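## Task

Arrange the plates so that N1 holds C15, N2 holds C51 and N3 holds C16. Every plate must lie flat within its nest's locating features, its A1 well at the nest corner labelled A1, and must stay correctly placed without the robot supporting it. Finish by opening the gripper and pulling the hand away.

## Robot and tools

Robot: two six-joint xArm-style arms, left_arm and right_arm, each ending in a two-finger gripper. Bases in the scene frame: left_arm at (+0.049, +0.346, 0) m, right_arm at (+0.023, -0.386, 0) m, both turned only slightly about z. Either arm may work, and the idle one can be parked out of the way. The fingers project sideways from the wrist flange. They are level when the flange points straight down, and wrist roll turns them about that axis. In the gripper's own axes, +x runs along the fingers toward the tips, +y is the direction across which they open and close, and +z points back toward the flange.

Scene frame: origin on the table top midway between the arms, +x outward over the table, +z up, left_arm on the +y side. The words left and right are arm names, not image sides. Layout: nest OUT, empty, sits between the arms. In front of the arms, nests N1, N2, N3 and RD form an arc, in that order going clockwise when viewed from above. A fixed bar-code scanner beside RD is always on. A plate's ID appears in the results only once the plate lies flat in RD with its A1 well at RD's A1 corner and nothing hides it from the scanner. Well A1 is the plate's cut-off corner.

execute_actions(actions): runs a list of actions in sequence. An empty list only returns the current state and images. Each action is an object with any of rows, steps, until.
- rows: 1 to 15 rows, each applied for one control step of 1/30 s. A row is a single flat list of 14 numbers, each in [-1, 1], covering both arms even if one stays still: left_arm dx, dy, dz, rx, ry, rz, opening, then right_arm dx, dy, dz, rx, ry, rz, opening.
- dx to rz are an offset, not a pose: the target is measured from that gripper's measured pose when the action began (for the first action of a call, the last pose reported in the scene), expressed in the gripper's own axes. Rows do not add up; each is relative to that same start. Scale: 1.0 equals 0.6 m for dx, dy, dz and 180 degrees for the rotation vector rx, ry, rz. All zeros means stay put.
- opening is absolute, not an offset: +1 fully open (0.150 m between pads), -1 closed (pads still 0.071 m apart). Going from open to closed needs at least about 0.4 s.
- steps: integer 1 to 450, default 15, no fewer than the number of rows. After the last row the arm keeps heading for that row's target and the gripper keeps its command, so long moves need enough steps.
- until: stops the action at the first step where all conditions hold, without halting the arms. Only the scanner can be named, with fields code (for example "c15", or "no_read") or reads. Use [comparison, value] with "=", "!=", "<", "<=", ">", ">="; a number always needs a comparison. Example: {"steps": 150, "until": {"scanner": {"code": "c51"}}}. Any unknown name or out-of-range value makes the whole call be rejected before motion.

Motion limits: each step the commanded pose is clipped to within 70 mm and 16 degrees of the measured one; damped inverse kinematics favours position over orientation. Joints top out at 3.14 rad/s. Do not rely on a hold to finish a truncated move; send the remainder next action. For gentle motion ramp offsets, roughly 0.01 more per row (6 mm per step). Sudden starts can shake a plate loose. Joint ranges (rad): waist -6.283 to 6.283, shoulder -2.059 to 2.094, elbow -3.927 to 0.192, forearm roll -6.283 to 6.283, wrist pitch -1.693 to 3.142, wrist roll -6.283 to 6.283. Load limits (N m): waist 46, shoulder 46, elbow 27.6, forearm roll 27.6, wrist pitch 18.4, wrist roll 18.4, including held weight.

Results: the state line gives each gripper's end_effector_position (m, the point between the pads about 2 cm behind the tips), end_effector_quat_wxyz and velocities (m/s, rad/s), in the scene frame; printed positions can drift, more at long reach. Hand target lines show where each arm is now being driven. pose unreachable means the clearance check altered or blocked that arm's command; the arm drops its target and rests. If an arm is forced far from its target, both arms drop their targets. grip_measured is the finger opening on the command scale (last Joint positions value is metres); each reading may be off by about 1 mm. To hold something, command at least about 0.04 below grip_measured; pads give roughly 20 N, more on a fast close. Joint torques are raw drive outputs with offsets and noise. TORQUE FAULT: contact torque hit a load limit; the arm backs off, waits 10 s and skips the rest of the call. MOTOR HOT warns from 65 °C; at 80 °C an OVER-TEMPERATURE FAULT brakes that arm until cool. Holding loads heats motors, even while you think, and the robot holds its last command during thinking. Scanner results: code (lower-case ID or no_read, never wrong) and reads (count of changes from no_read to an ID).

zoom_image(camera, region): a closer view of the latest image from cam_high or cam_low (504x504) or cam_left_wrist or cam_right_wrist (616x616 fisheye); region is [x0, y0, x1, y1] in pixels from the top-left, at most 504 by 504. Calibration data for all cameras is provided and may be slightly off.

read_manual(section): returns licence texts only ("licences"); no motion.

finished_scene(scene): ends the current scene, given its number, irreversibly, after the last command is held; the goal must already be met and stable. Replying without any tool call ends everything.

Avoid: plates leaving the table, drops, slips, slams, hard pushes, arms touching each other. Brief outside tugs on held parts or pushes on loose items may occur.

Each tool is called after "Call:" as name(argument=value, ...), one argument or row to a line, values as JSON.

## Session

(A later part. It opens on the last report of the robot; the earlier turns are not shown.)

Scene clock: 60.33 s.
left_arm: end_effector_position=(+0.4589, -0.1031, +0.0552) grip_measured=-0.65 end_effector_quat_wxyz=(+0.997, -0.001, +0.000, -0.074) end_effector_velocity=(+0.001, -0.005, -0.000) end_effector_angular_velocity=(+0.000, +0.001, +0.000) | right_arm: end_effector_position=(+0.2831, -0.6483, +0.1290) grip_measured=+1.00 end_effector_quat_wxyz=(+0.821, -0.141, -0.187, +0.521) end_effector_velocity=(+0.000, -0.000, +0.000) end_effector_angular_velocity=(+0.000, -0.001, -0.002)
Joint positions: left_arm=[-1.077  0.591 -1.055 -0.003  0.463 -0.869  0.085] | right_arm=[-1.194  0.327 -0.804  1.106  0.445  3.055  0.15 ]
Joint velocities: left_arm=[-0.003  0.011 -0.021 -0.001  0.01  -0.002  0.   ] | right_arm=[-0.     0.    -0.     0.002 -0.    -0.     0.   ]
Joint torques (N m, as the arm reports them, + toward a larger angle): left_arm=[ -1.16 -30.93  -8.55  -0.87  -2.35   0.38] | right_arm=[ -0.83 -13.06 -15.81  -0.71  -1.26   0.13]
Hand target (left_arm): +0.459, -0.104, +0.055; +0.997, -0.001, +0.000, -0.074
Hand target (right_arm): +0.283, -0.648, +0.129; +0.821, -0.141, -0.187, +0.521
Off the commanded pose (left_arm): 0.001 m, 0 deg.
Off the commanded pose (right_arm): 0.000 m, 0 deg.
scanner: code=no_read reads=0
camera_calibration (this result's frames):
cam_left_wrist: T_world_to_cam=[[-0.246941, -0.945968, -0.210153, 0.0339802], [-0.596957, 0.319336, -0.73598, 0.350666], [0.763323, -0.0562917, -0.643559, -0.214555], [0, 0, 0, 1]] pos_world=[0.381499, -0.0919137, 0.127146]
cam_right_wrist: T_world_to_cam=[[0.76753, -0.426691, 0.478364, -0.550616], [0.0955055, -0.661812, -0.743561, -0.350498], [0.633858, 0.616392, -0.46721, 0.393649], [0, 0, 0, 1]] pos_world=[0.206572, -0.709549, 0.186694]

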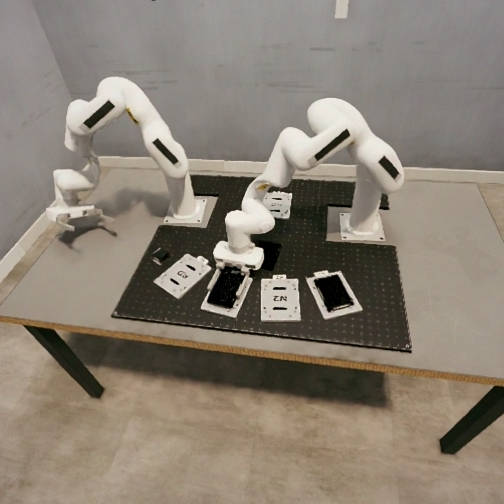

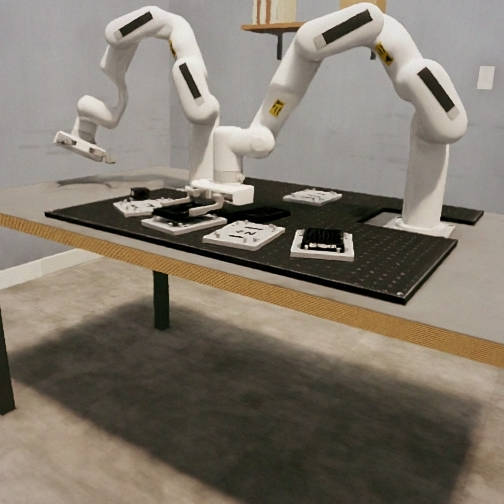

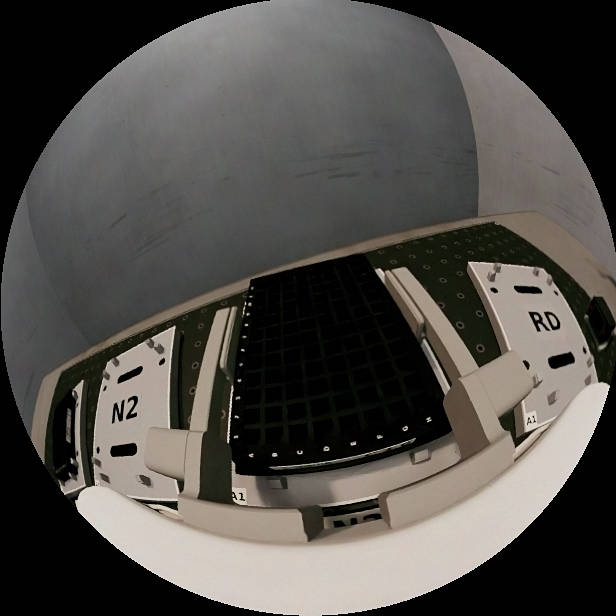

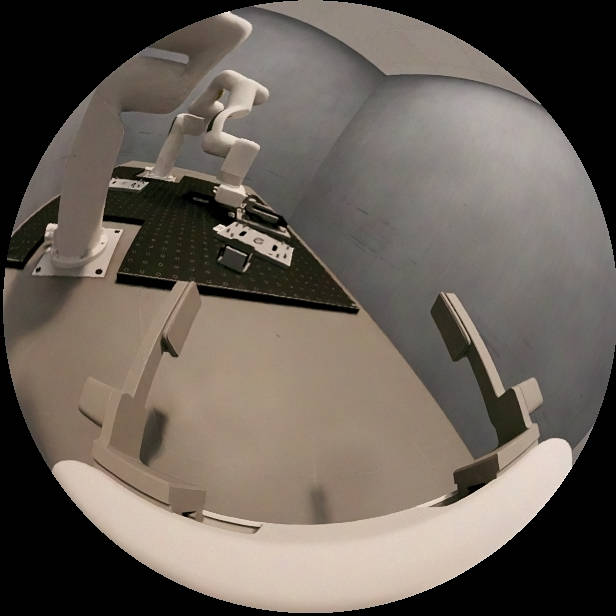

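Call:
execute_actions(
  actions=[
    {"rows":[[0.0006,-0.001,-0.003,0,0,0,-0.8,0,0,0,0,0,0,1],[0.0006,-0.001,-0.006,0,0,0,-0.8,0,0,0,0,0,0,1],[0.0006,-0.001,-0.009,0,0,0,-0.8,0,0,0,0,0,0,1],[0.0006,-0.001,-0.012,0,0,0,-0.8,0,0,0,0,0,0,1],[0.0006,-0.001,-0.015,0,0,0,-0.8,0,0,0,0,0,0,1],[0.0006,-0.001,-0.018,0,0,0,-0.8,0,0,0,0,0,0,1],[0.0006,-0.001,-0.021,0,0,0,-0.8,0,0,0,0,0,0,1],[0.0006,-0.001,-0.023,0,0,0,-0.8,0,0,0,0,0,0,1],[0.0006,-0.001,-0.025,0,0,0,-0.8,0,0,0,0,0,0,1]],"steps":16},
    {"rows":[[0,0,-0.0005,0,0,0,-0.66,0,0,0,0,0,0,1],[0,0,-0.0005,0,0,0,-0.62,0,0,0,0,0,0,1],[0,0,-0.0005,0,0,0,-0.5,0,0,0,0,0,0,1],[0,0,-0.0005,0,0,0,-0.2,0,0,0,0,0,0,1]],"steps":7},
  ],
)

Call:
zoom_image(
  camera="cam_left_wrist",
  region=[180, 230, 520, 510],
)

Call:
zoom_image(
  camera="cam_low",
  region=[135, 180, 245, 240],
)

Scene clock: 75.80 s.
left_arm: end_effector_position=(+0.4591, -0.1037, +0.0404) grip_measured=-0.20 end_effector_quat_wxyz=(+0.997, -0.001, +0.000, -0.074) end_effector_velocity=(+0.001, +0.001, -0.000) end_effector_angular_velocity=(-0.000, +0.000, +0.002) | right_arm: end_effector_position=(+0.2831, -0.6483, +0.1290) grip_measured=+1.00 end_effector_quat_wxyz=(+0.821, -0.141, -0.187, +0.521) end_effector_velocity=(+0.000, +0.000, +0.000) end_effector_angular_velocity=(+0.000, -0.000, -0.000)
Joint positions: left_arm=[-1.077  0.633 -1.068 -0.003  0.435 -0.869  0.103] | right_arm=[-1.194  0.327 -0.804  1.106  0.445  3.055  0.15 ]
Joint velocities: left_arm=[ 0.001  0.     0.    -0.001 -0.     0.     0.003] | right_arm=[ 0.    -0.     0.     0.001 -0.     0.     0.   ]
Joint torques (N m, as the arm reports them, + toward a larger angle): left_arm=[ -1.14 -30.68  -8.5   -0.72  -1.97   0.31] | right_arm=[ -0.28 -13.88 -15.36  -0.4   -1.06   0.34]
Hand target (left_arm): +0.459, -0.104, +0.040; +0.997, -0.001, +0.000, -0.074
Hand target (right_arm): +0.283, -0.648, +0.129; +0.821, -0.141, -0.187, +0.521
Off the commanded pose (left_arm): 0.000 m, 0 deg.
Off the commanded pose (right_arm): 0.000 m, 0 deg.
scanner: code=no_read reads=0
camera_calibration (this result's frames):
cam_left_wrist: T_world_to_cam=[[-0.246976, -0.945974, -0.210085, 0.0303178], [-0.596986, 0.319308, -0.735969, 0.340118], [0.763289, -0.0563488, -0.643595, -0.224223], [0, 0, 0, 1]] pos_world=[0.38168, -0.0925572, 0.112377]
cam_right_wrist: T_world_to_cam=[[0.76753, -0.426691, 0.478364, -0.550616], [0.0955054, -0.661812, -0.743561, -0.350498], [0.633858, 0.616392, -0.46721, 0.393649], [0, 0, 0, 1]] pos_world=[0.206572, -0.709549, 0.186694]

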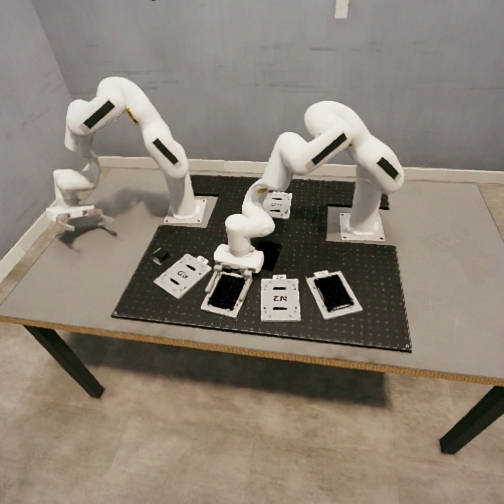

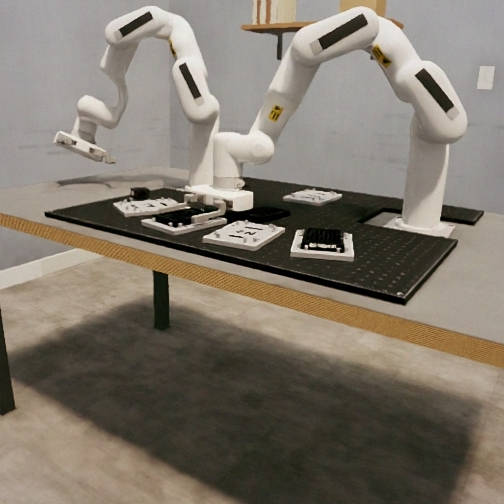

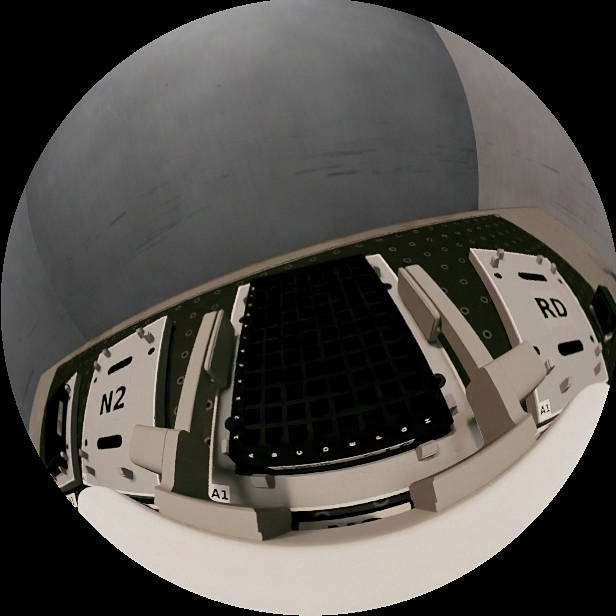

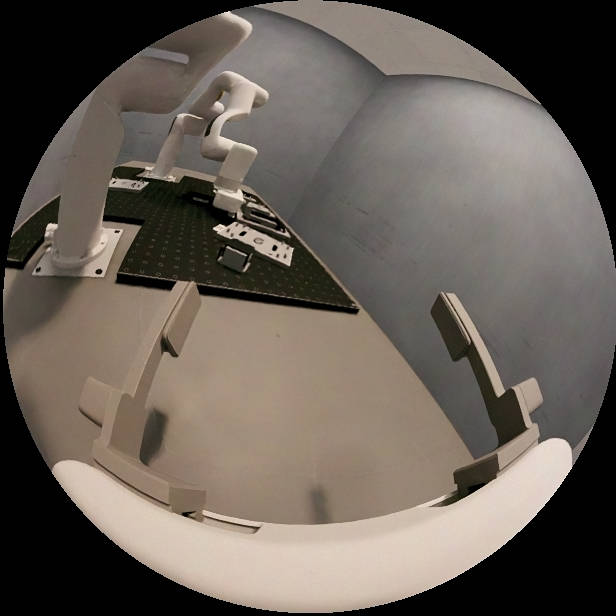

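Region (180, 230, 520, 510) of cam_left_wrist's 616x616 image, scaled by 1.482, with more detail than that image has; it fills the top 415 rows of this view, and the rest is white.

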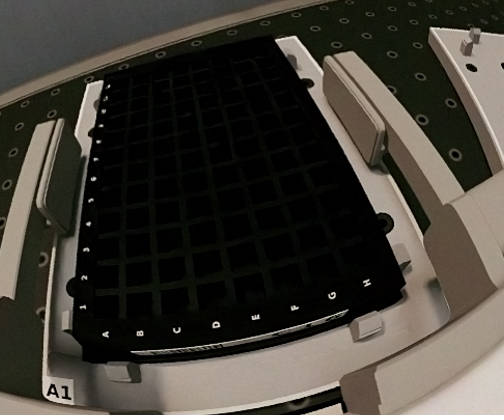

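Region (135, 180, 245, 240) of cam_low's 504x504 image, scaled by 4.582, with more detail than that image has; it fills the top 275 rows of this view, and the rest is white.

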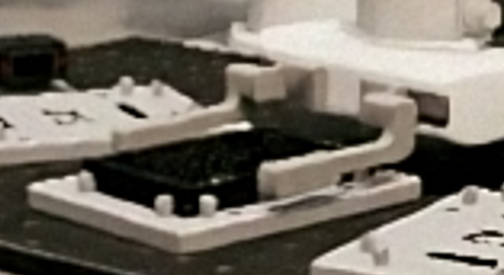

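Call:
execute_actions(
  actions=[
    {"rows":[[0,0,0.008,0,0,0,0,0,0,0,0,0,0,1],[0,0,0.02,0,0,0,0,0,0,0,0,0,0,1],[0,0,0.035,0,0,0,0,0,0,0,0,0,0,1],[0,0,0.035,0,0,0,0,0,0,0,0,0,0,1],[0,0,0.035,0,0,0,0,0,0,0,0,0,0,1],[0,0.008,0.035,0,0,0.002,0,0,0,0,0,0,0,1],[-0.004,0.025,0.035,0,0,0.006,0,0,0,0,0,0,0,1],[-0.01,0.05,0.035,0,0,0.012,0,0,0,0,0,0,0,1],[-0.02,0.08,0.035,0,0,0.02,0,0,0,0,0,0,0,1],[-0.03,0.115,0.035,0,0,0.03,0,0,0,0,0,0,0,1],[-0.04,0.15,0.035,0,0,0.04,0,0,0,0,0,0,0,1],[-0.05,0.19,0.035,0,0,0.05,0,0,0,0,0,0,0,1],[-0.06,0.23,0.035,0,0,0.06,0,0,0,0,0,0,0,1],[-0.07,0.27,0.035,0,0,0.07,0,0,0,0,0,0,0,1],[-0.149,0.559,0.033,0,0,0.1794,0,0,0,0,0,0,0,1]],"steps":44},
  ],
)

Scene clock: 79.27 s.
left_arm: end_effector_position=(+0.4206, +0.2393, +0.0601) grip_measured=+0.00 end_effector_quat_wxyz=(+0.978, +0.001, -0.001, +0.207) end_effector_velocity=(-0.002, +0.014, +0.004) end_effector_angular_velocity=(-0.011, +0.001, -0.022) | right_arm: end_effector_position=(+0.2831, -0.6483, +0.1290) grip_measured=+1.00 end_effector_quat_wxyz=(+0.821, -0.141, -0.187, +0.521) end_effector_velocity=(-0.000, +0.000, -0.000) end_effector_angular_velocity=(+0.000, -0.000, -0.000)
Joint positions: left_arm=[-0.669  0.166 -0.271  0.021  0.105 -1.05   0.11 ] | right_arm=[-1.194  0.327 -0.804  1.106  0.445  3.055  0.15 ]
Joint velocities: left_arm=[ 0.026 -0.048  0.049 -0.086 -0.007  0.134  0.   ] | right_arm=[-0.  0.  0.  0.  0. -0.  0.]
Joint torques (N m, as the arm reports them, + toward a larger angle): left_arm=[ -0.36 -16.72  -6.14  -1.49  -2.09   0.59] | right_arm=[ -0.87 -13.49 -15.55  -0.31  -0.98   0.54]
Hand target (left_arm): +0.420, +0.241, +0.061; +0.978, +0.000, -0.001, +0.206
Hand target (right_arm): +0.283, -0.648, +0.129; +0.821, -0.141, -0.187, +0.521
Off the commanded pose (left_arm): 0.002 m, 0 deg.
Off the commanded pose (right_arm): 0.000 m, 0 deg.
scanner: code=no_read reads=0
camera_calibration (this result's frames):
cam_left_wrist: T_world_to_cam=[[0.298104, -0.930546, -0.212644, 0.116607], [-0.674231, -0.0475801, -0.736986, 0.342461], [0.675682, 0.36307, -0.641587, -0.226475], [0, 0, 0, 1]] pos_world=[0.349162, 0.207029, 0.131882]
cam_right_wrist: T_world_to_cam=[[0.76753, -0.426691, 0.478364, -0.550616], [0.0955054, -0.661812, -0.743561, -0.350498], [0.633858, 0.616392, -0.46721, 0.393649], [0, 0, 0, 1]] pos_world=[0.206572, -0.709549, 0.186694]

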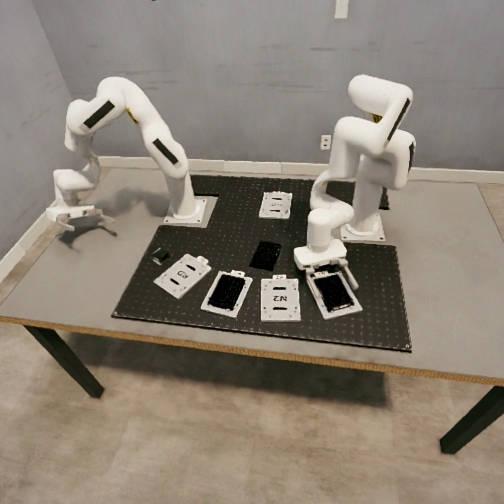

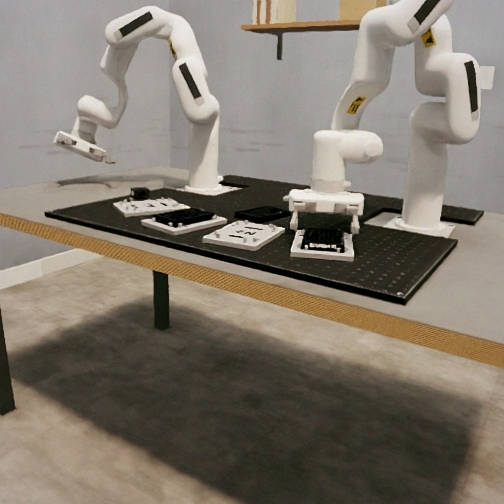

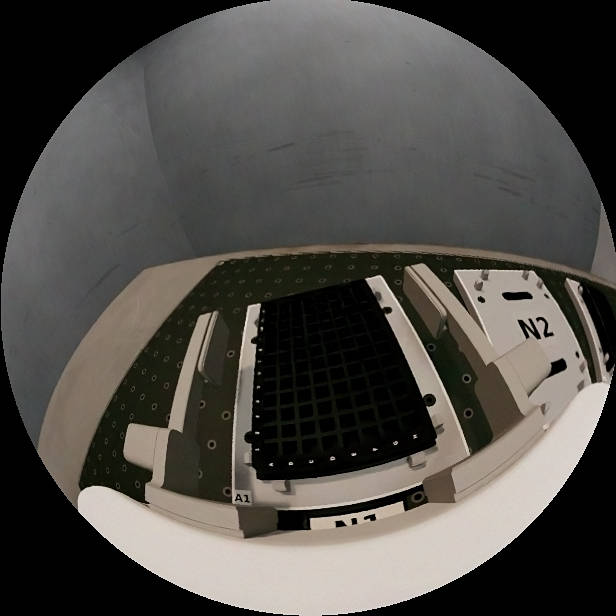

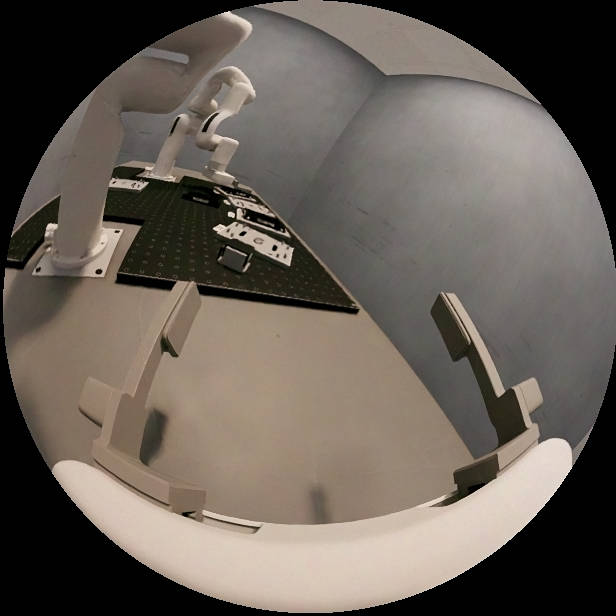

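Call:
execute_actions(
  actions=[
    {"rows":[[-0.001,0,-0.008,-0.0005,0.0008,0,0,0,0,0,0,0,0,1],[-0.001,0,-0.016,-0.0005,0.0008,0,0,0,0,0,0,0,0,1],[-0.001,0,-0.024,-0.0005,0.0008,0,-0.1,0,0,0,0,0,0,1],[-0.001,0,-0.031,-0.0005,0.0008,0,-0.2,0,0,0,0,0,0,1],[-0.001,0,-0.036,-0.0005,0.0008,0,-0.3,0,0,0,0,0,0,1]],"steps":16},
  ],
)

Call:
zoom_image(
  camera="cam_left_wrist",
  region=[180, 230, 520, 510],
)

Scene clock: 81.57 s.
left_arm: end_effector_position=(+0.4200, +0.2391, +0.0390) grip_measured=-0.30 end_effector_quat_wxyz=(+0.978, -0.000, -0.000, +0.207) end_effector_velocity=(+0.000, -0.000, -0.003) end_effector_angular_velocity=(-0.002, -0.002, +0.000) | right_arm: end_effector_position=(+0.2831, -0.6483, +0.1290) grip_measured=+1.00 end_effector_quat_wxyz=(+0.821, -0.141, -0.187, +0.521) end_effector_velocity=(+0.000, +0.000, +0.000) end_effector_angular_velocity=(-0.000, -0.000, -0.000)
Joint positions: left_arm=[-0.677  0.274 -0.293 -0.005  0.018 -1.031  0.099] | right_arm=[-1.194  0.327 -0.804  1.106  0.445  3.055  0.15 ]
Joint velocities: left_arm=[-0.005  0.019 -0.005 -0.02  -0.017  0.015  0.   ] | right_arm=[ 0. -0.  0.  0. -0. -0.  0.]
Joint torques (N m, as the arm reports them, + toward a larger angle): left_arm=[ -0.62 -18.2   -5.05  -0.45  -1.89   0.06] | right_arm=[ -0.34 -13.41 -15.63  -0.54  -1.42   0.4 ]
Hand target (left_arm): +0.420, +0.239, +0.038; +0.978, -0.000, -0.000, +0.207
Hand target (right_arm): +0.283, -0.648, +0.129; +0.821, -0.141, -0.187, +0.521
Off the commanded pose (left_arm): 0.000 m, 0 deg.
Off the commanded pose (right_arm): 0.000 m, 0 deg.
scanner: code=no_read reads=0
camera_calibration (this result's frames):
cam_left_wrist: T_world_to_cam=[[0.297856, -0.93097, -0.211132, 0.112219], [-0.67511, -0.0490615, -0.736083, 0.327166], [0.674913, 0.361784, -0.643121, -0.23893], [0, 0, 0, 1]] pos_world=[0.348705, 0.206965, 0.110853]
cam_right_wrist: T_world_to_cam=[[0.76753, -0.426691, 0.478364, -0.550616], [0.0955054, -0.661812, -0.743561, -0.350498], [0.633858, 0.616392, -0.46721, 0.393649], [0, 0, 0, 1]] pos_world=[0.206572, -0.709549, 0.186694]

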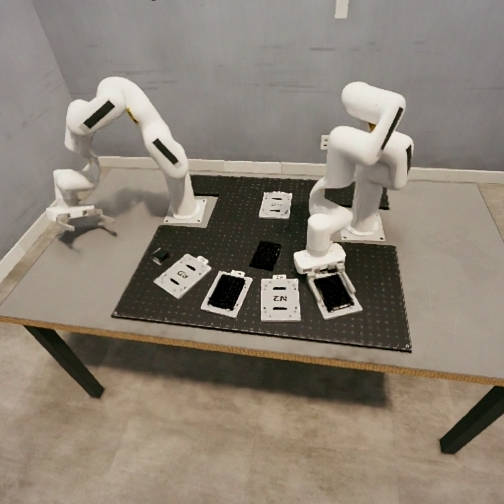

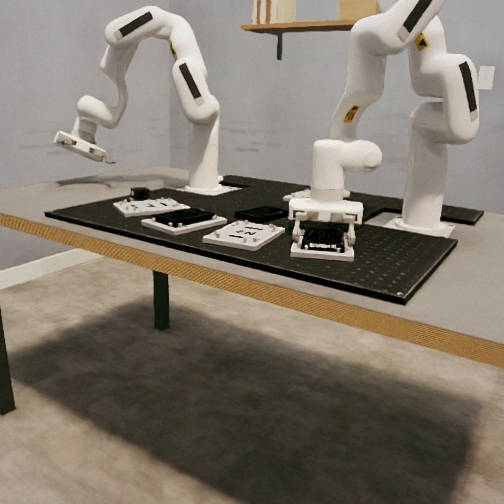

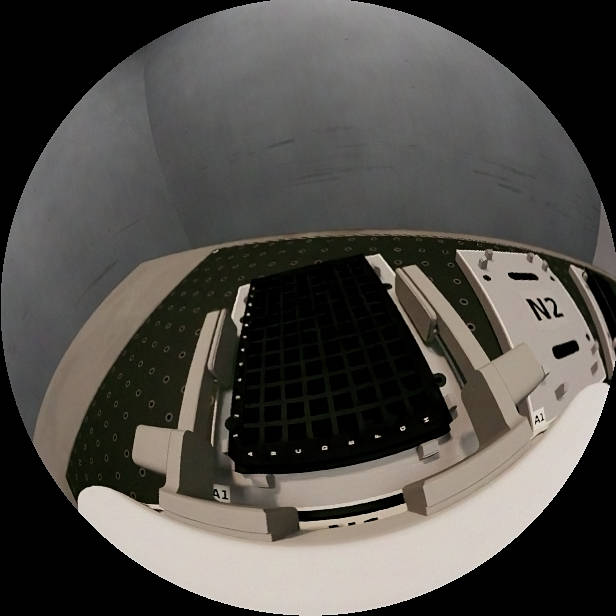

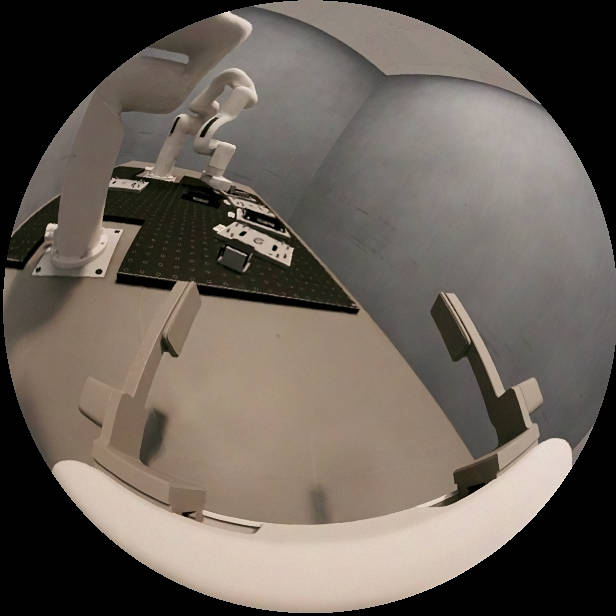

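Region (180, 230, 520, 510) of cam_left_wrist's 616x616 image, scaled by 1.482, with more detail than that image has; it fills the top 415 rows of this view, and the rest is white.

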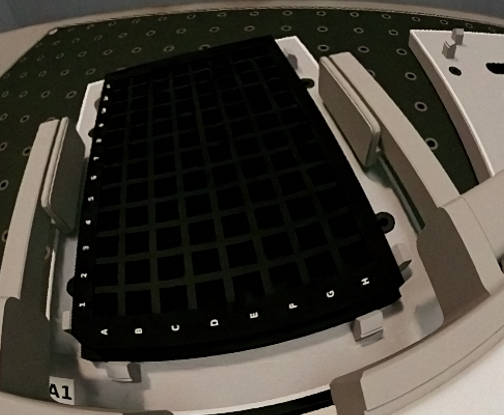

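Call:
execute_actions(
  actions=[
    {"rows":[[0.0007,0.0003,-0.001,0,0,-0.0008,-0.42,0,0,0,0,0,0,1],[0.0007,0.0003,-0.001,0,0,-0.0008,-0.5,0,0,0,0,0,0,1],[0.0007,0.0003,-0.001,0,0,-0.0008,-0.55,0,0,0,0,0,0,1],[0.0007,0.0003,-0.001,0,0,-0.0008,-0.59,0,0,0,0,0,0,1],[0.0007,0.0003,-0.001,0,0,-0.0008,-0.62,0,0,0,0,0,0,1],[0.0007,0.0003,-0.001,0,0,-0.0008,-0.65,0,0,0,0,0,0,1],[0.0007,0.0003,-0.001,0,0,-0.0008,-0.68,0,0,0,0,0,0,1],[0.0007,0.0003,-0.001,0,0,-0.0008,-0.72,0,0,0,0,0,0,1],[0.0007,0.0003,-0.001,0,0,-0.0008,-0.8,0,0,0,0,0,0,1]],"steps":12},
  ],
)

Call:
zoom_image(
  camera="cam_left_wrist",
  region=[180, 230, 520, 510],
)

Scene clock: 85.80 s.
left_arm: end_effector_position=(+0.4203, +0.2394, +0.0384) grip_measured=-0.65 end_effector_quat_wxyz=(+0.979, -0.000, -0.000, +0.206) end_effector_velocity=(+0.000, -0.000, +0.000) end_effector_angular_velocity=(-0.001, -0.001, -0.002) | right_arm: end_effector_position=(+0.2831, -0.6483, +0.1290) grip_measured=+1.00 end_effector_quat_wxyz=(+0.821, -0.141, -0.187, +0.521) end_effector_velocity=(-0.000, -0.000, +0.000) end_effector_angular_velocity=(-0.000, +0.000, +0.001)
Joint positions: left_arm=[-0.675  0.277 -0.293 -0.005  0.016 -1.026  0.085] | right_arm=[-1.194  0.327 -0.804  1.106  0.445  3.055  0.15 ]
Joint velocities: left_arm=[ 0.    -0.001 -0.     0.001 -0.     0.002  0.   ] | right_arm=[-0.    -0.    -0.    -0.001  0.     0.     0.   ]
Joint torques (N m, as the arm reports them, + toward a larger angle): left_arm=[ -0.6  -17.56  -4.78  -0.99  -2.11   0.05] | right_arm=[ -0.99 -12.99 -15.33  -0.4   -0.92   0.19]
Hand target (left_arm): +0.420, +0.239, +0.038; +0.979, -0.000, -0.000, +0.206
Hand target (right_arm): +0.283, -0.648, +0.129; +0.821, -0.141, -0.187, +0.521
Off the commanded pose (left_arm): 0.000 m, 0 deg.
Off the commanded pose (right_arm): 0.000 m, 0 deg.
scanner: code=no_read reads=0
camera_calibration (this result's frames):
cam_left_wrist: T_world_to_cam=[[0.29556, -0.931699, -0.211143, 0.113449], [-0.675231, -0.0473898, -0.736082, 0.326591], [0.675801, 0.360126, -0.643119, -0.239605], [0, 0, 0, 1]] pos_world=[0.348919, 0.207465, 0.110257]
cam_right_wrist: T_world_to_cam=[[0.76753, -0.426691, 0.478364, -0.550616], [0.0955054, -0.661812, -0.743561, -0.350498], [0.633858, 0.616392, -0.46721, 0.393649], [0, 0, 0, 1]] pos_world=[0.206572, -0.709549, 0.186694]

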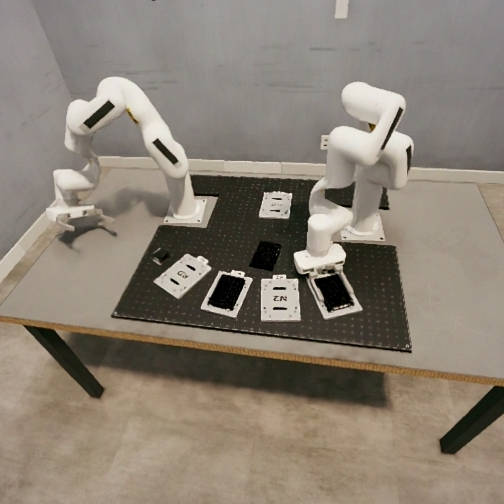

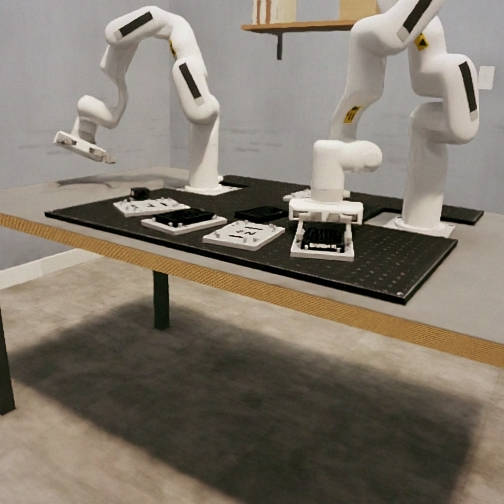

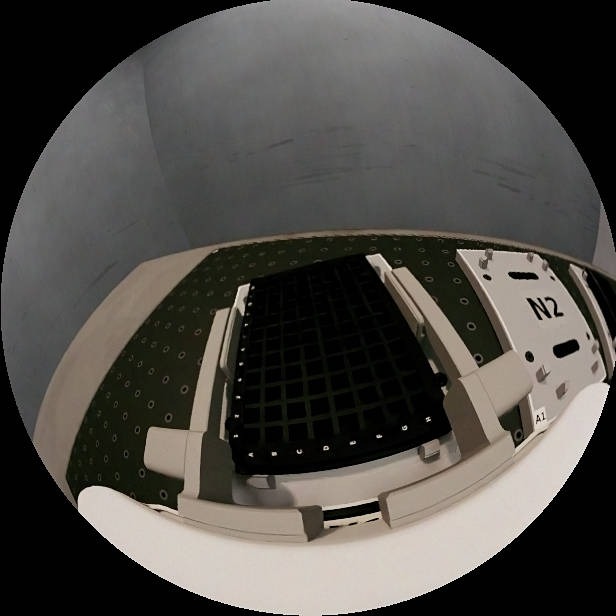

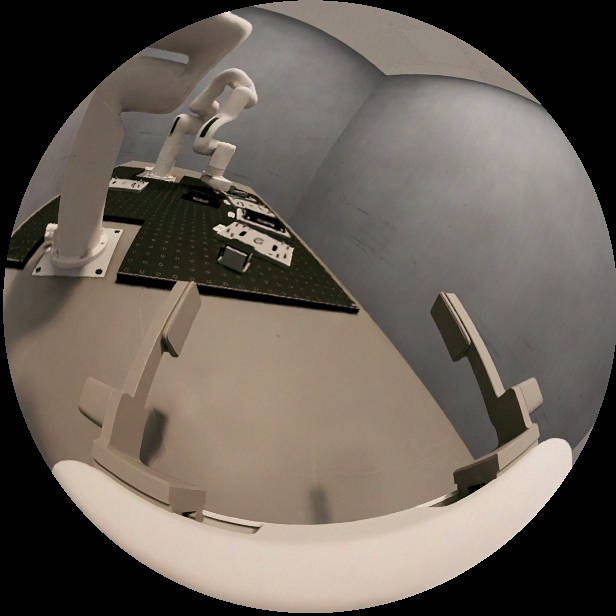

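Region (180, 230, 520, 510) of cam_left_wrist's 616x616 image, scaled by 1.482, with more detail than that image has; it fills the top 415 rows of this view, and the rest is white.

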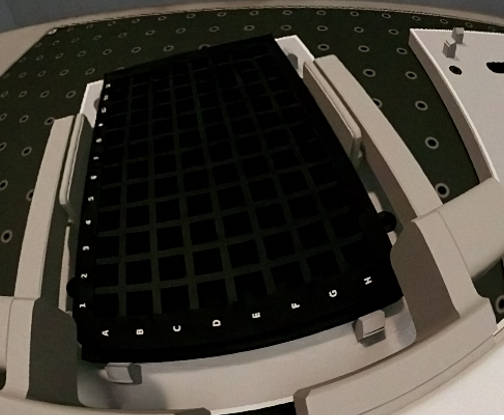

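Call:
execute_actions(
  actions=[
    {"rows":[[0,0,0.004,0,0,0,-0.8,0,0,0,0,0,0,1],[0,0,0.01,0,0,0,-0.8,0,0,0,0,0,0,1],[0,0,0.018,0,0,0,-0.8,0,0,0,0,0,0,1],[0,0,0.026,0,0,0,-0.8,0,0,0,0,0,0,1],[0,0,0.033,0,0,0,-0.8,0,0,0,0,0,0,1],[0,0,0.033,0,0,0,-0.8,0,0,0,0,0,0,1],[0,0,0.033,0,0,0,-0.8,0,0,0,0,0,0,1],[0,0,0.033,0,0,0,-0.8,0,0,0,0,0,0,1],[-0.001,-0.006,0.033,0,0,-0.002,-0.8,0,0,0,0,0,0,1],[-0.003,-0.02,0.033,0,0,-0.006,-0.8,0,0,0,0,0,0,1],[-0.006,-0.04,0.033,0,0,-0.012,-0.8,0,0,0,0,0,0,1],[-0.01,-0.065,0.033,0,0,-0.02,-0.8,0,0,0,0,0,0,1],[-0.015,-0.095,0.033,0,0,-0.03,-0.8,0,0,0,0,0,0,1],[-0.02,-0.13,0.033,0,0,-0.045,-0.8,0,0,0,0,0,0,1],[-0.0501,-0.283,0.026,0,0,-0.0881,-0.8,0,0,0,0,0,0,1]],"steps":37},
  ],
)

Scene clock: 89.37 s.
left_arm: end_effector_position=(+0.4609, +0.0725, +0.0539) grip_measured=-0.65 end_effector_quat_wxyz=(+0.998, -0.000, -0.000, +0.069) end_effector_velocity=(+0.003, -0.006, -0.001) end_effector_angular_velocity=(-0.002, +0.000, -0.003) | right_arm: end_effector_position=(+0.2831, -0.6483, +0.1290) grip_measured=+1.00 end_effector_quat_wxyz=(+0.821, -0.141, -0.187, +0.521) end_effector_velocity=(+0.000, -0.000, +0.000) end_effector_angular_velocity=(+0.001, -0.001, -0.001)
Joint positions: left_arm=[-0.895  0.383 -0.645 -0.001  0.262 -0.975  0.085] | right_arm=[-1.194  0.327 -0.804  1.106  0.445  3.055  0.15 ]
Joint velocities: left_arm=[-0.004  0.012 -0.021 -0.004  0.007  0.003  0.   ] | right_arm=[-0.    -0.     0.     0.001  0.     0.     0.   ]
Joint torques (N m, as the arm reports them, + toward a larger angle): left_arm=[ -0.84 -24.32  -7.44  -0.74  -2.1    0.23] | right_arm=[ -0.2  -13.86 -15.52  -0.36  -1.07   0.56]
Hand target (left_arm): +0.461, +0.072, +0.054; +0.998, -0.000, -0.000, +0.069
Hand target (right_arm): +0.283, -0.648, +0.129; +0.821, -0.141, -0.187, +0.521
Off the commanded pose (left_arm): 0.001 m, 0 deg.
Off the commanded pose (right_arm): 0.000 m, 0 deg.
scanner: code=no_read reads=0
camera_calibration (this result's frames):
cam_left_wrist: T_world_to_cam=[[0.0301946, -0.976985, -0.211158, 0.0748776], [-0.662606, 0.138602, -0.736032, 0.338164], [0.74836, 0.162139, -0.643171, -0.216054], [0, 0, 0, 1]] pos_world=[0.383494, 0.0613149, 0.125751]
cam_right_wrist: T_world_to_cam=[[0.76753, -0.426691, 0.478364, -0.550616], [0.0955054, -0.661812, -0.743561, -0.350498], [0.633858, 0.616392, -0.46721, 0.393649], [0, 0, 0, 1]] pos_world=[0.206572, -0.709549, 0.186694]

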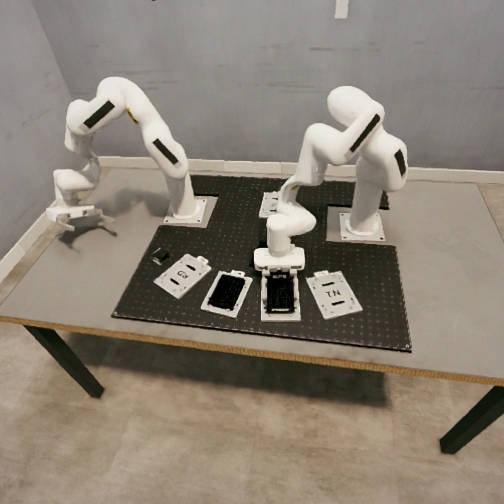

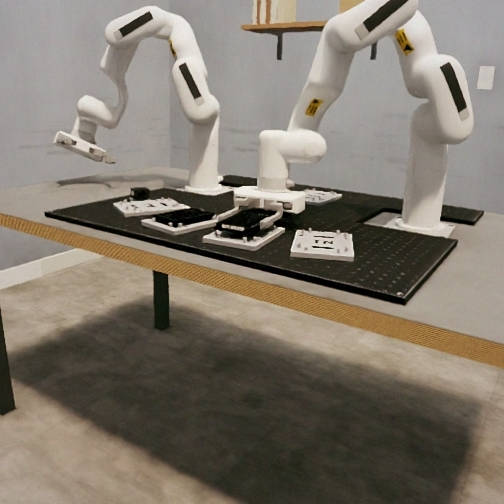

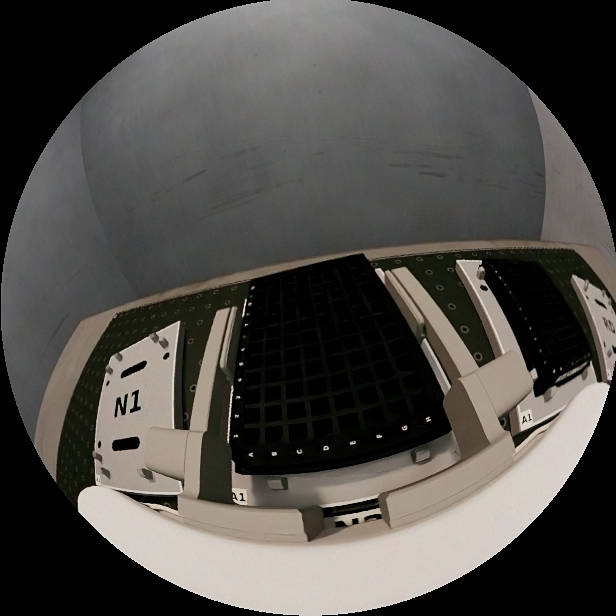

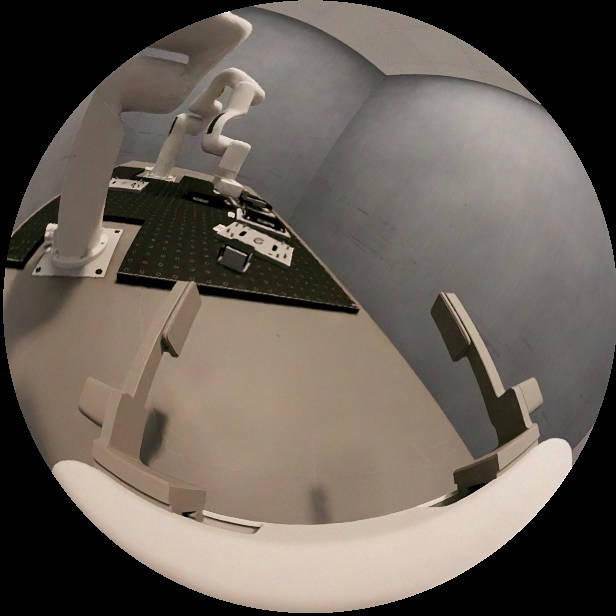

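Call:
execute_actions(
  actions=[
    {"rows":[[0.0005,-0.0012,-0.003,0,0,0,-0.8,0,0,0,0,0,0,1],[0.0005,-0.0012,-0.006,0,0,0,-0.8,0,0,0,0,0,0,1],[0.0005,-0.0012,-0.009,0,0,0,-0.8,0,0,0,0,0,0,1],[0.0005,-0.0012,-0.012,0,0,0,-0.8,0,0,0,0,0,0,1],[0.0005,-0.0012,-0.015,0,0,0,-0.8,0,0,0,0,0,0,1],[0.0005,-0.0012,-0.018,0,0,0,-0.8,0,0,0,0,0,0,1],[0.0005,-0.0012,-0.021,0,0,0,-0.8,0,0,0,0,0,0,1],[0.0005,-0.0012,-0.023,0,0,0,-0.8,0,0,0,0,0,0,1],[0.0005,-0.0012,-0.025,0,0,0,-0.8,0,0,0,0,0,0,1]],"steps":16},
    {"rows":[[0,0,-0.0005,0,0,0,-0.66,0,0,0,0,0,0,1],[0,0,-0.0005,0,0,0,-0.62,0,0,0,0,0,0,1],[0,0,-0.0005,0,0,0,-0.5,0,0,0,0,0,0,1],[0,0,-0.0005,0,0,0,-0.3,0,0,0,0,0,0,1]],"steps":6},
  ],
)

Call:
zoom_image(
  camera="cam_left_wrist",
  region=[180, 230, 520, 510],
)

Scene clock: 92.00 s.
left_arm: end_effector_position=(+0.4613, +0.0718, +0.0392) grip_measured=-0.31 end_effector_quat_wxyz=(+0.998, -0.000, -0.000, +0.069) end_effector_velocity=(-0.001, -0.001, -0.001) end_effector_angular_velocity=(+0.001, +0.001, -0.004) | right_arm: end_effector_position=(+0.2831, -0.6483, +0.1290) grip_measured=+1.00 end_effector_quat_wxyz=(+0.821, -0.141, -0.187, +0.521) end_effector_velocity=(+0.000, +0.000, -0.000) end_effector_angular_velocity=(-0.000, +0.000, +0.001)
Joint positions: left_arm=[-0.896  0.436 -0.66  -0.001  0.224 -0.975  0.098] | right_arm=[-1.194  0.327 -0.804  1.106  0.445  3.055  0.15 ]
Joint velocities: left_arm=[-0.002  0.002  0.     0.001 -0.001  0.001  0.011] | right_arm=[ 0.001 -0.     0.    -0.    -0.     0.     0.   ]
Joint torques (N m, as the arm reports them, + toward a larger angle): left_arm=[ -1.08 -24.38  -6.99  -0.92  -1.61   0.38] | right_arm=[ -0.87 -13.48 -15.38  -0.8   -1.07   0.26]
Hand target (left_arm): +0.461, +0.072, +0.039; +0.998, -0.000, +0.000, +0.069
Hand target (right_arm): +0.283, -0.648, +0.129; +0.821, -0.141, -0.187, +0.521
Off the commanded pose (left_arm): 0.000 m, 0 deg.
Off the commanded pose (right_arm): 0.000 m, 0 deg.
scanner: code=no_read reads=0
camera_calibration (this result's frames):
cam_left_wrist: T_world_to_cam=[[0.0302267, -0.977058, -0.210819, 0.0710328], [-0.662486, 0.138352, -0.736187, 0.327724], [0.748464, 0.161917, -0.643105, -0.225715], [0, 0, 0, 1]] pos_world=[0.383906, 0.0606091, 0.111083]
cam_right_wrist: T_world_to_cam=[[0.76753, -0.426691, 0.478364, -0.550616], [0.0955054, -0.661812, -0.743561, -0.350498], [0.633858, 0.616392, -0.46721, 0.393649], [0, 0, 0, 1]] pos_world=[0.206572, -0.709549, 0.186694]

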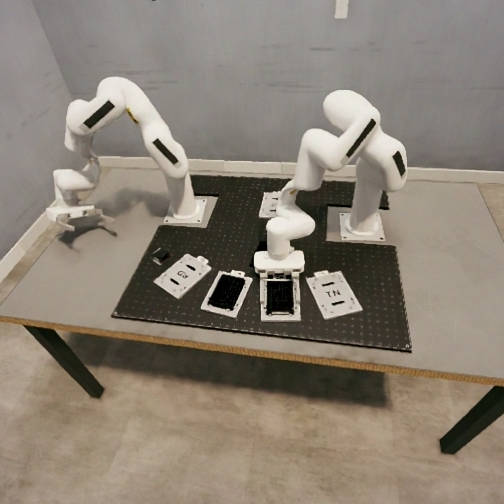

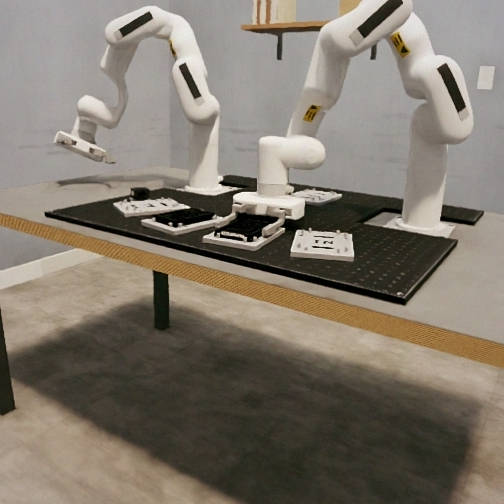

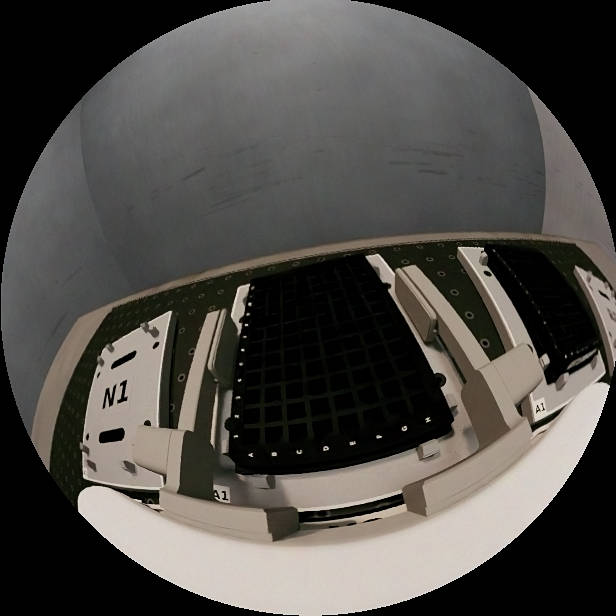

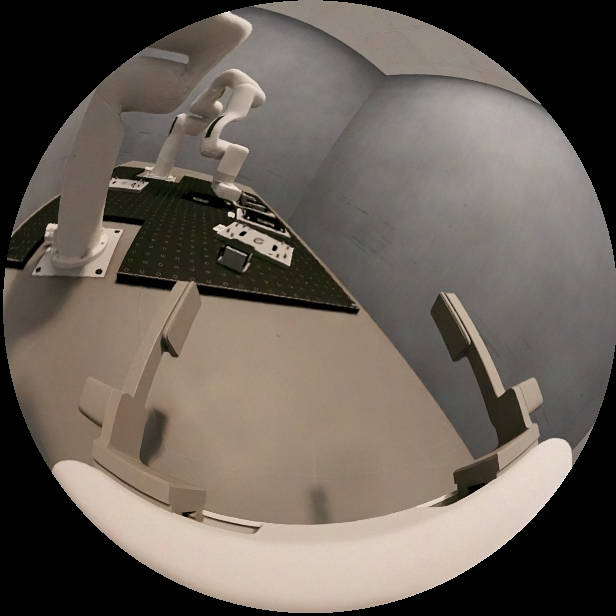

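Region (180, 230, 520, 510) of cam_left_wrist's 616x616 image, scaled by 1.482, with more detail than that image has; it fills the top 415 rows of this view, and the rest is white.

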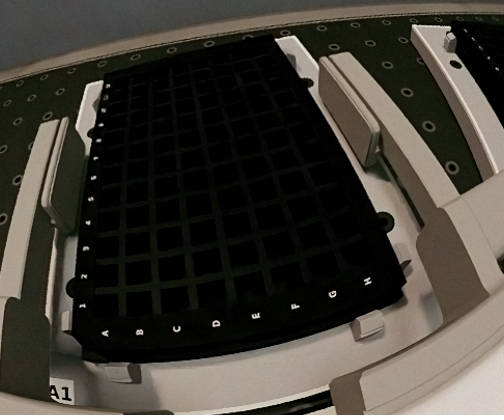

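Call:
execute_actions(
  actions=[
    {"rows":[[0,0,0.008,0,0,0,-0.1,0,0,0,0,0,0,1],[0,0,0.02,0,0,0,0,0,0,0,0,0,0,1],[0,0,0.035,0,0,0,0,0,0,0,0,0,0,1],[-0.005,0,0.035,0,0,0,0,0,0,0,0,0,0,1],[-0.015,0,0.035,0,0,0,0,0,0,0,0,0,0,1],[-0.03,-0.004,0.035,0,0,-0.003,0,0,0,0,0,0,0,1],[-0.055,-0.01,0.035,0,0,-0.008,0,0,0,0,0,0,0,1],[-0.085,-0.018,0.035,0,0,-0.016,0,0,0,0,0,0,0,1],[-0.12,-0.026,0.035,0,0,-0.026,0,0,0,0,0,0,0,1],[-0.15,-0.034,0.035,0,0,-0.036,0,0,0,0,0,0,0,1],[-0.18,-0.042,0.035,0,0,-0.046,0,0,0,0,0,0,0,1],[-0.21,-0.049,0.035,0,0,-0.056,0,0,0,0,0,0,0,1],[-0.24,-0.056,0.035,0,0,-0.066,0,0,0,0,0,0,0,1],[-0.27,-0.063,0.03,0,0,-0.076,0,0,0,0,0,0,0,1],[-0.3363,-0.078,0.015,0,0,-0.0913,0,0,0,0,0,0,0,1]],"steps":30},
  ],
)

Scene clock: 94.53 s.
left_arm: end_effector_position=(+0.2702, -0.0020, +0.0483) grip_measured=+0.00 end_effector_quat_wxyz=(+0.997, -0.002, +0.002, -0.074) end_effector_velocity=(-0.021, -0.004, +0.001) end_effector_angular_velocity=(+0.008, -0.011, +0.012) | right_arm: end_effector_position=(+0.2831, -0.6483, +0.1290) grip_measured=+1.00 end_effector_quat_wxyz=(+0.821, -0.141, -0.187, +0.521) end_effector_velocity=(-0.000, +0.000, -0.000) end_effector_angular_velocity=(-0.000, +0.001, +0.001)
Joint positions: left_arm=[-1.41   0.295 -0.434 -0.032  0.137 -1.172  0.111] | right_arm=[-1.194  0.327 -0.804  1.106  0.445  3.055  0.15 ]
Joint velocities: left_arm=[-0.05   0.003 -0.006  0.094  0.007 -0.155  0.   ] | right_arm=[ 0.     0.    -0.    -0.001 -0.    -0.     0.   ]
Joint torques (N m, as the arm reports them, + toward a larger angle): left_arm=[ -1.03 -19.18  -5.97  -0.88  -1.69   0.39] | right_arm=[ -0.49 -13.85 -15.35  -0.55  -1.24   0.24]
Hand target (left_arm): +0.268, -0.003, +0.048; +0.997, -0.001, +0.001, -0.074
Hand target (right_arm): +0.283, -0.648, +0.129; +0.821, -0.141, -0.187, +0.521
Off the commanded pose (left_arm): 0.002 m, 0 deg.
Off the commanded pose (right_arm): 0.000 m, 0 deg.
scanner: code=no_read reads=0
camera_calibration (this result's frames):
cam_left_wrist: T_world_to_cam=[[-0.248161, -0.946173, -0.207779, 0.0817444], [-0.599214, 0.318462, -0.734523, 0.201163], [0.761156, -0.057776, -0.64599, -0.0685683], [0, 0, 0, 1]] pos_world=[0.193017, 0.00931989, 0.120449]
cam_right_wrist: T_world_to_cam=[[0.767531, -0.426691, 0.478364, -0.550616], [0.0955054, -0.661812, -0.743561, -0.350498], [0.633858, 0.616392, -0.46721, 0.393649], [0, 0, 0, 1]] pos_world=[0.206572, -0.709549, 0.186694]

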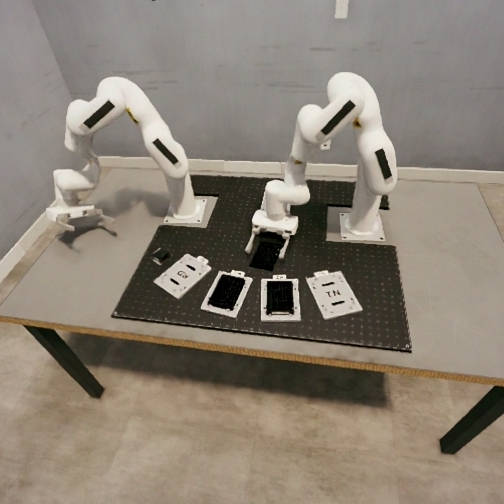

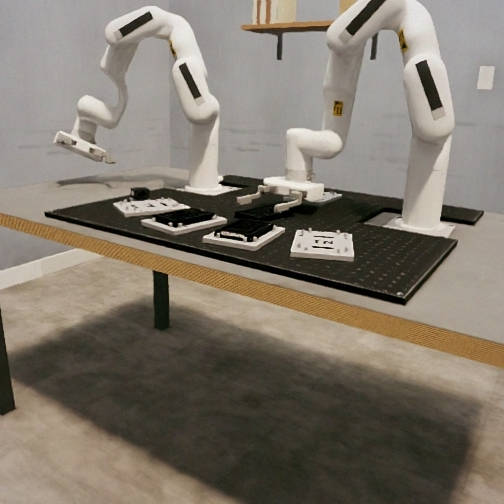

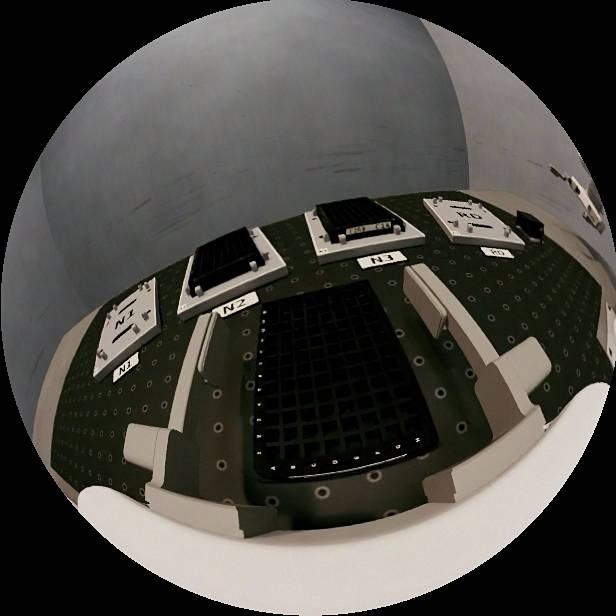

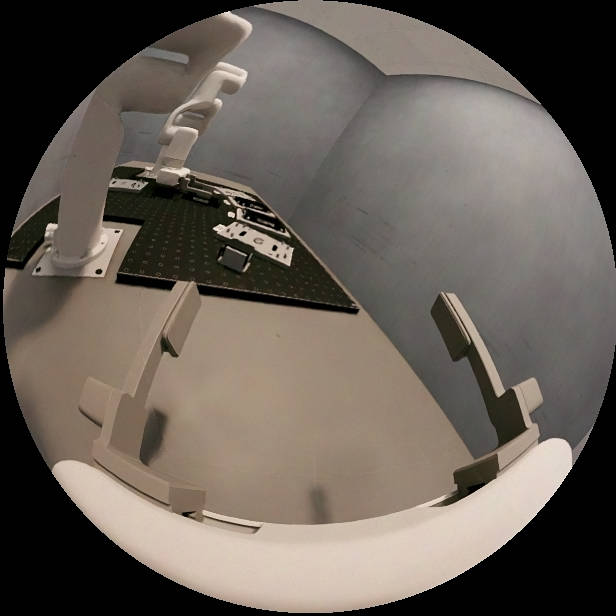

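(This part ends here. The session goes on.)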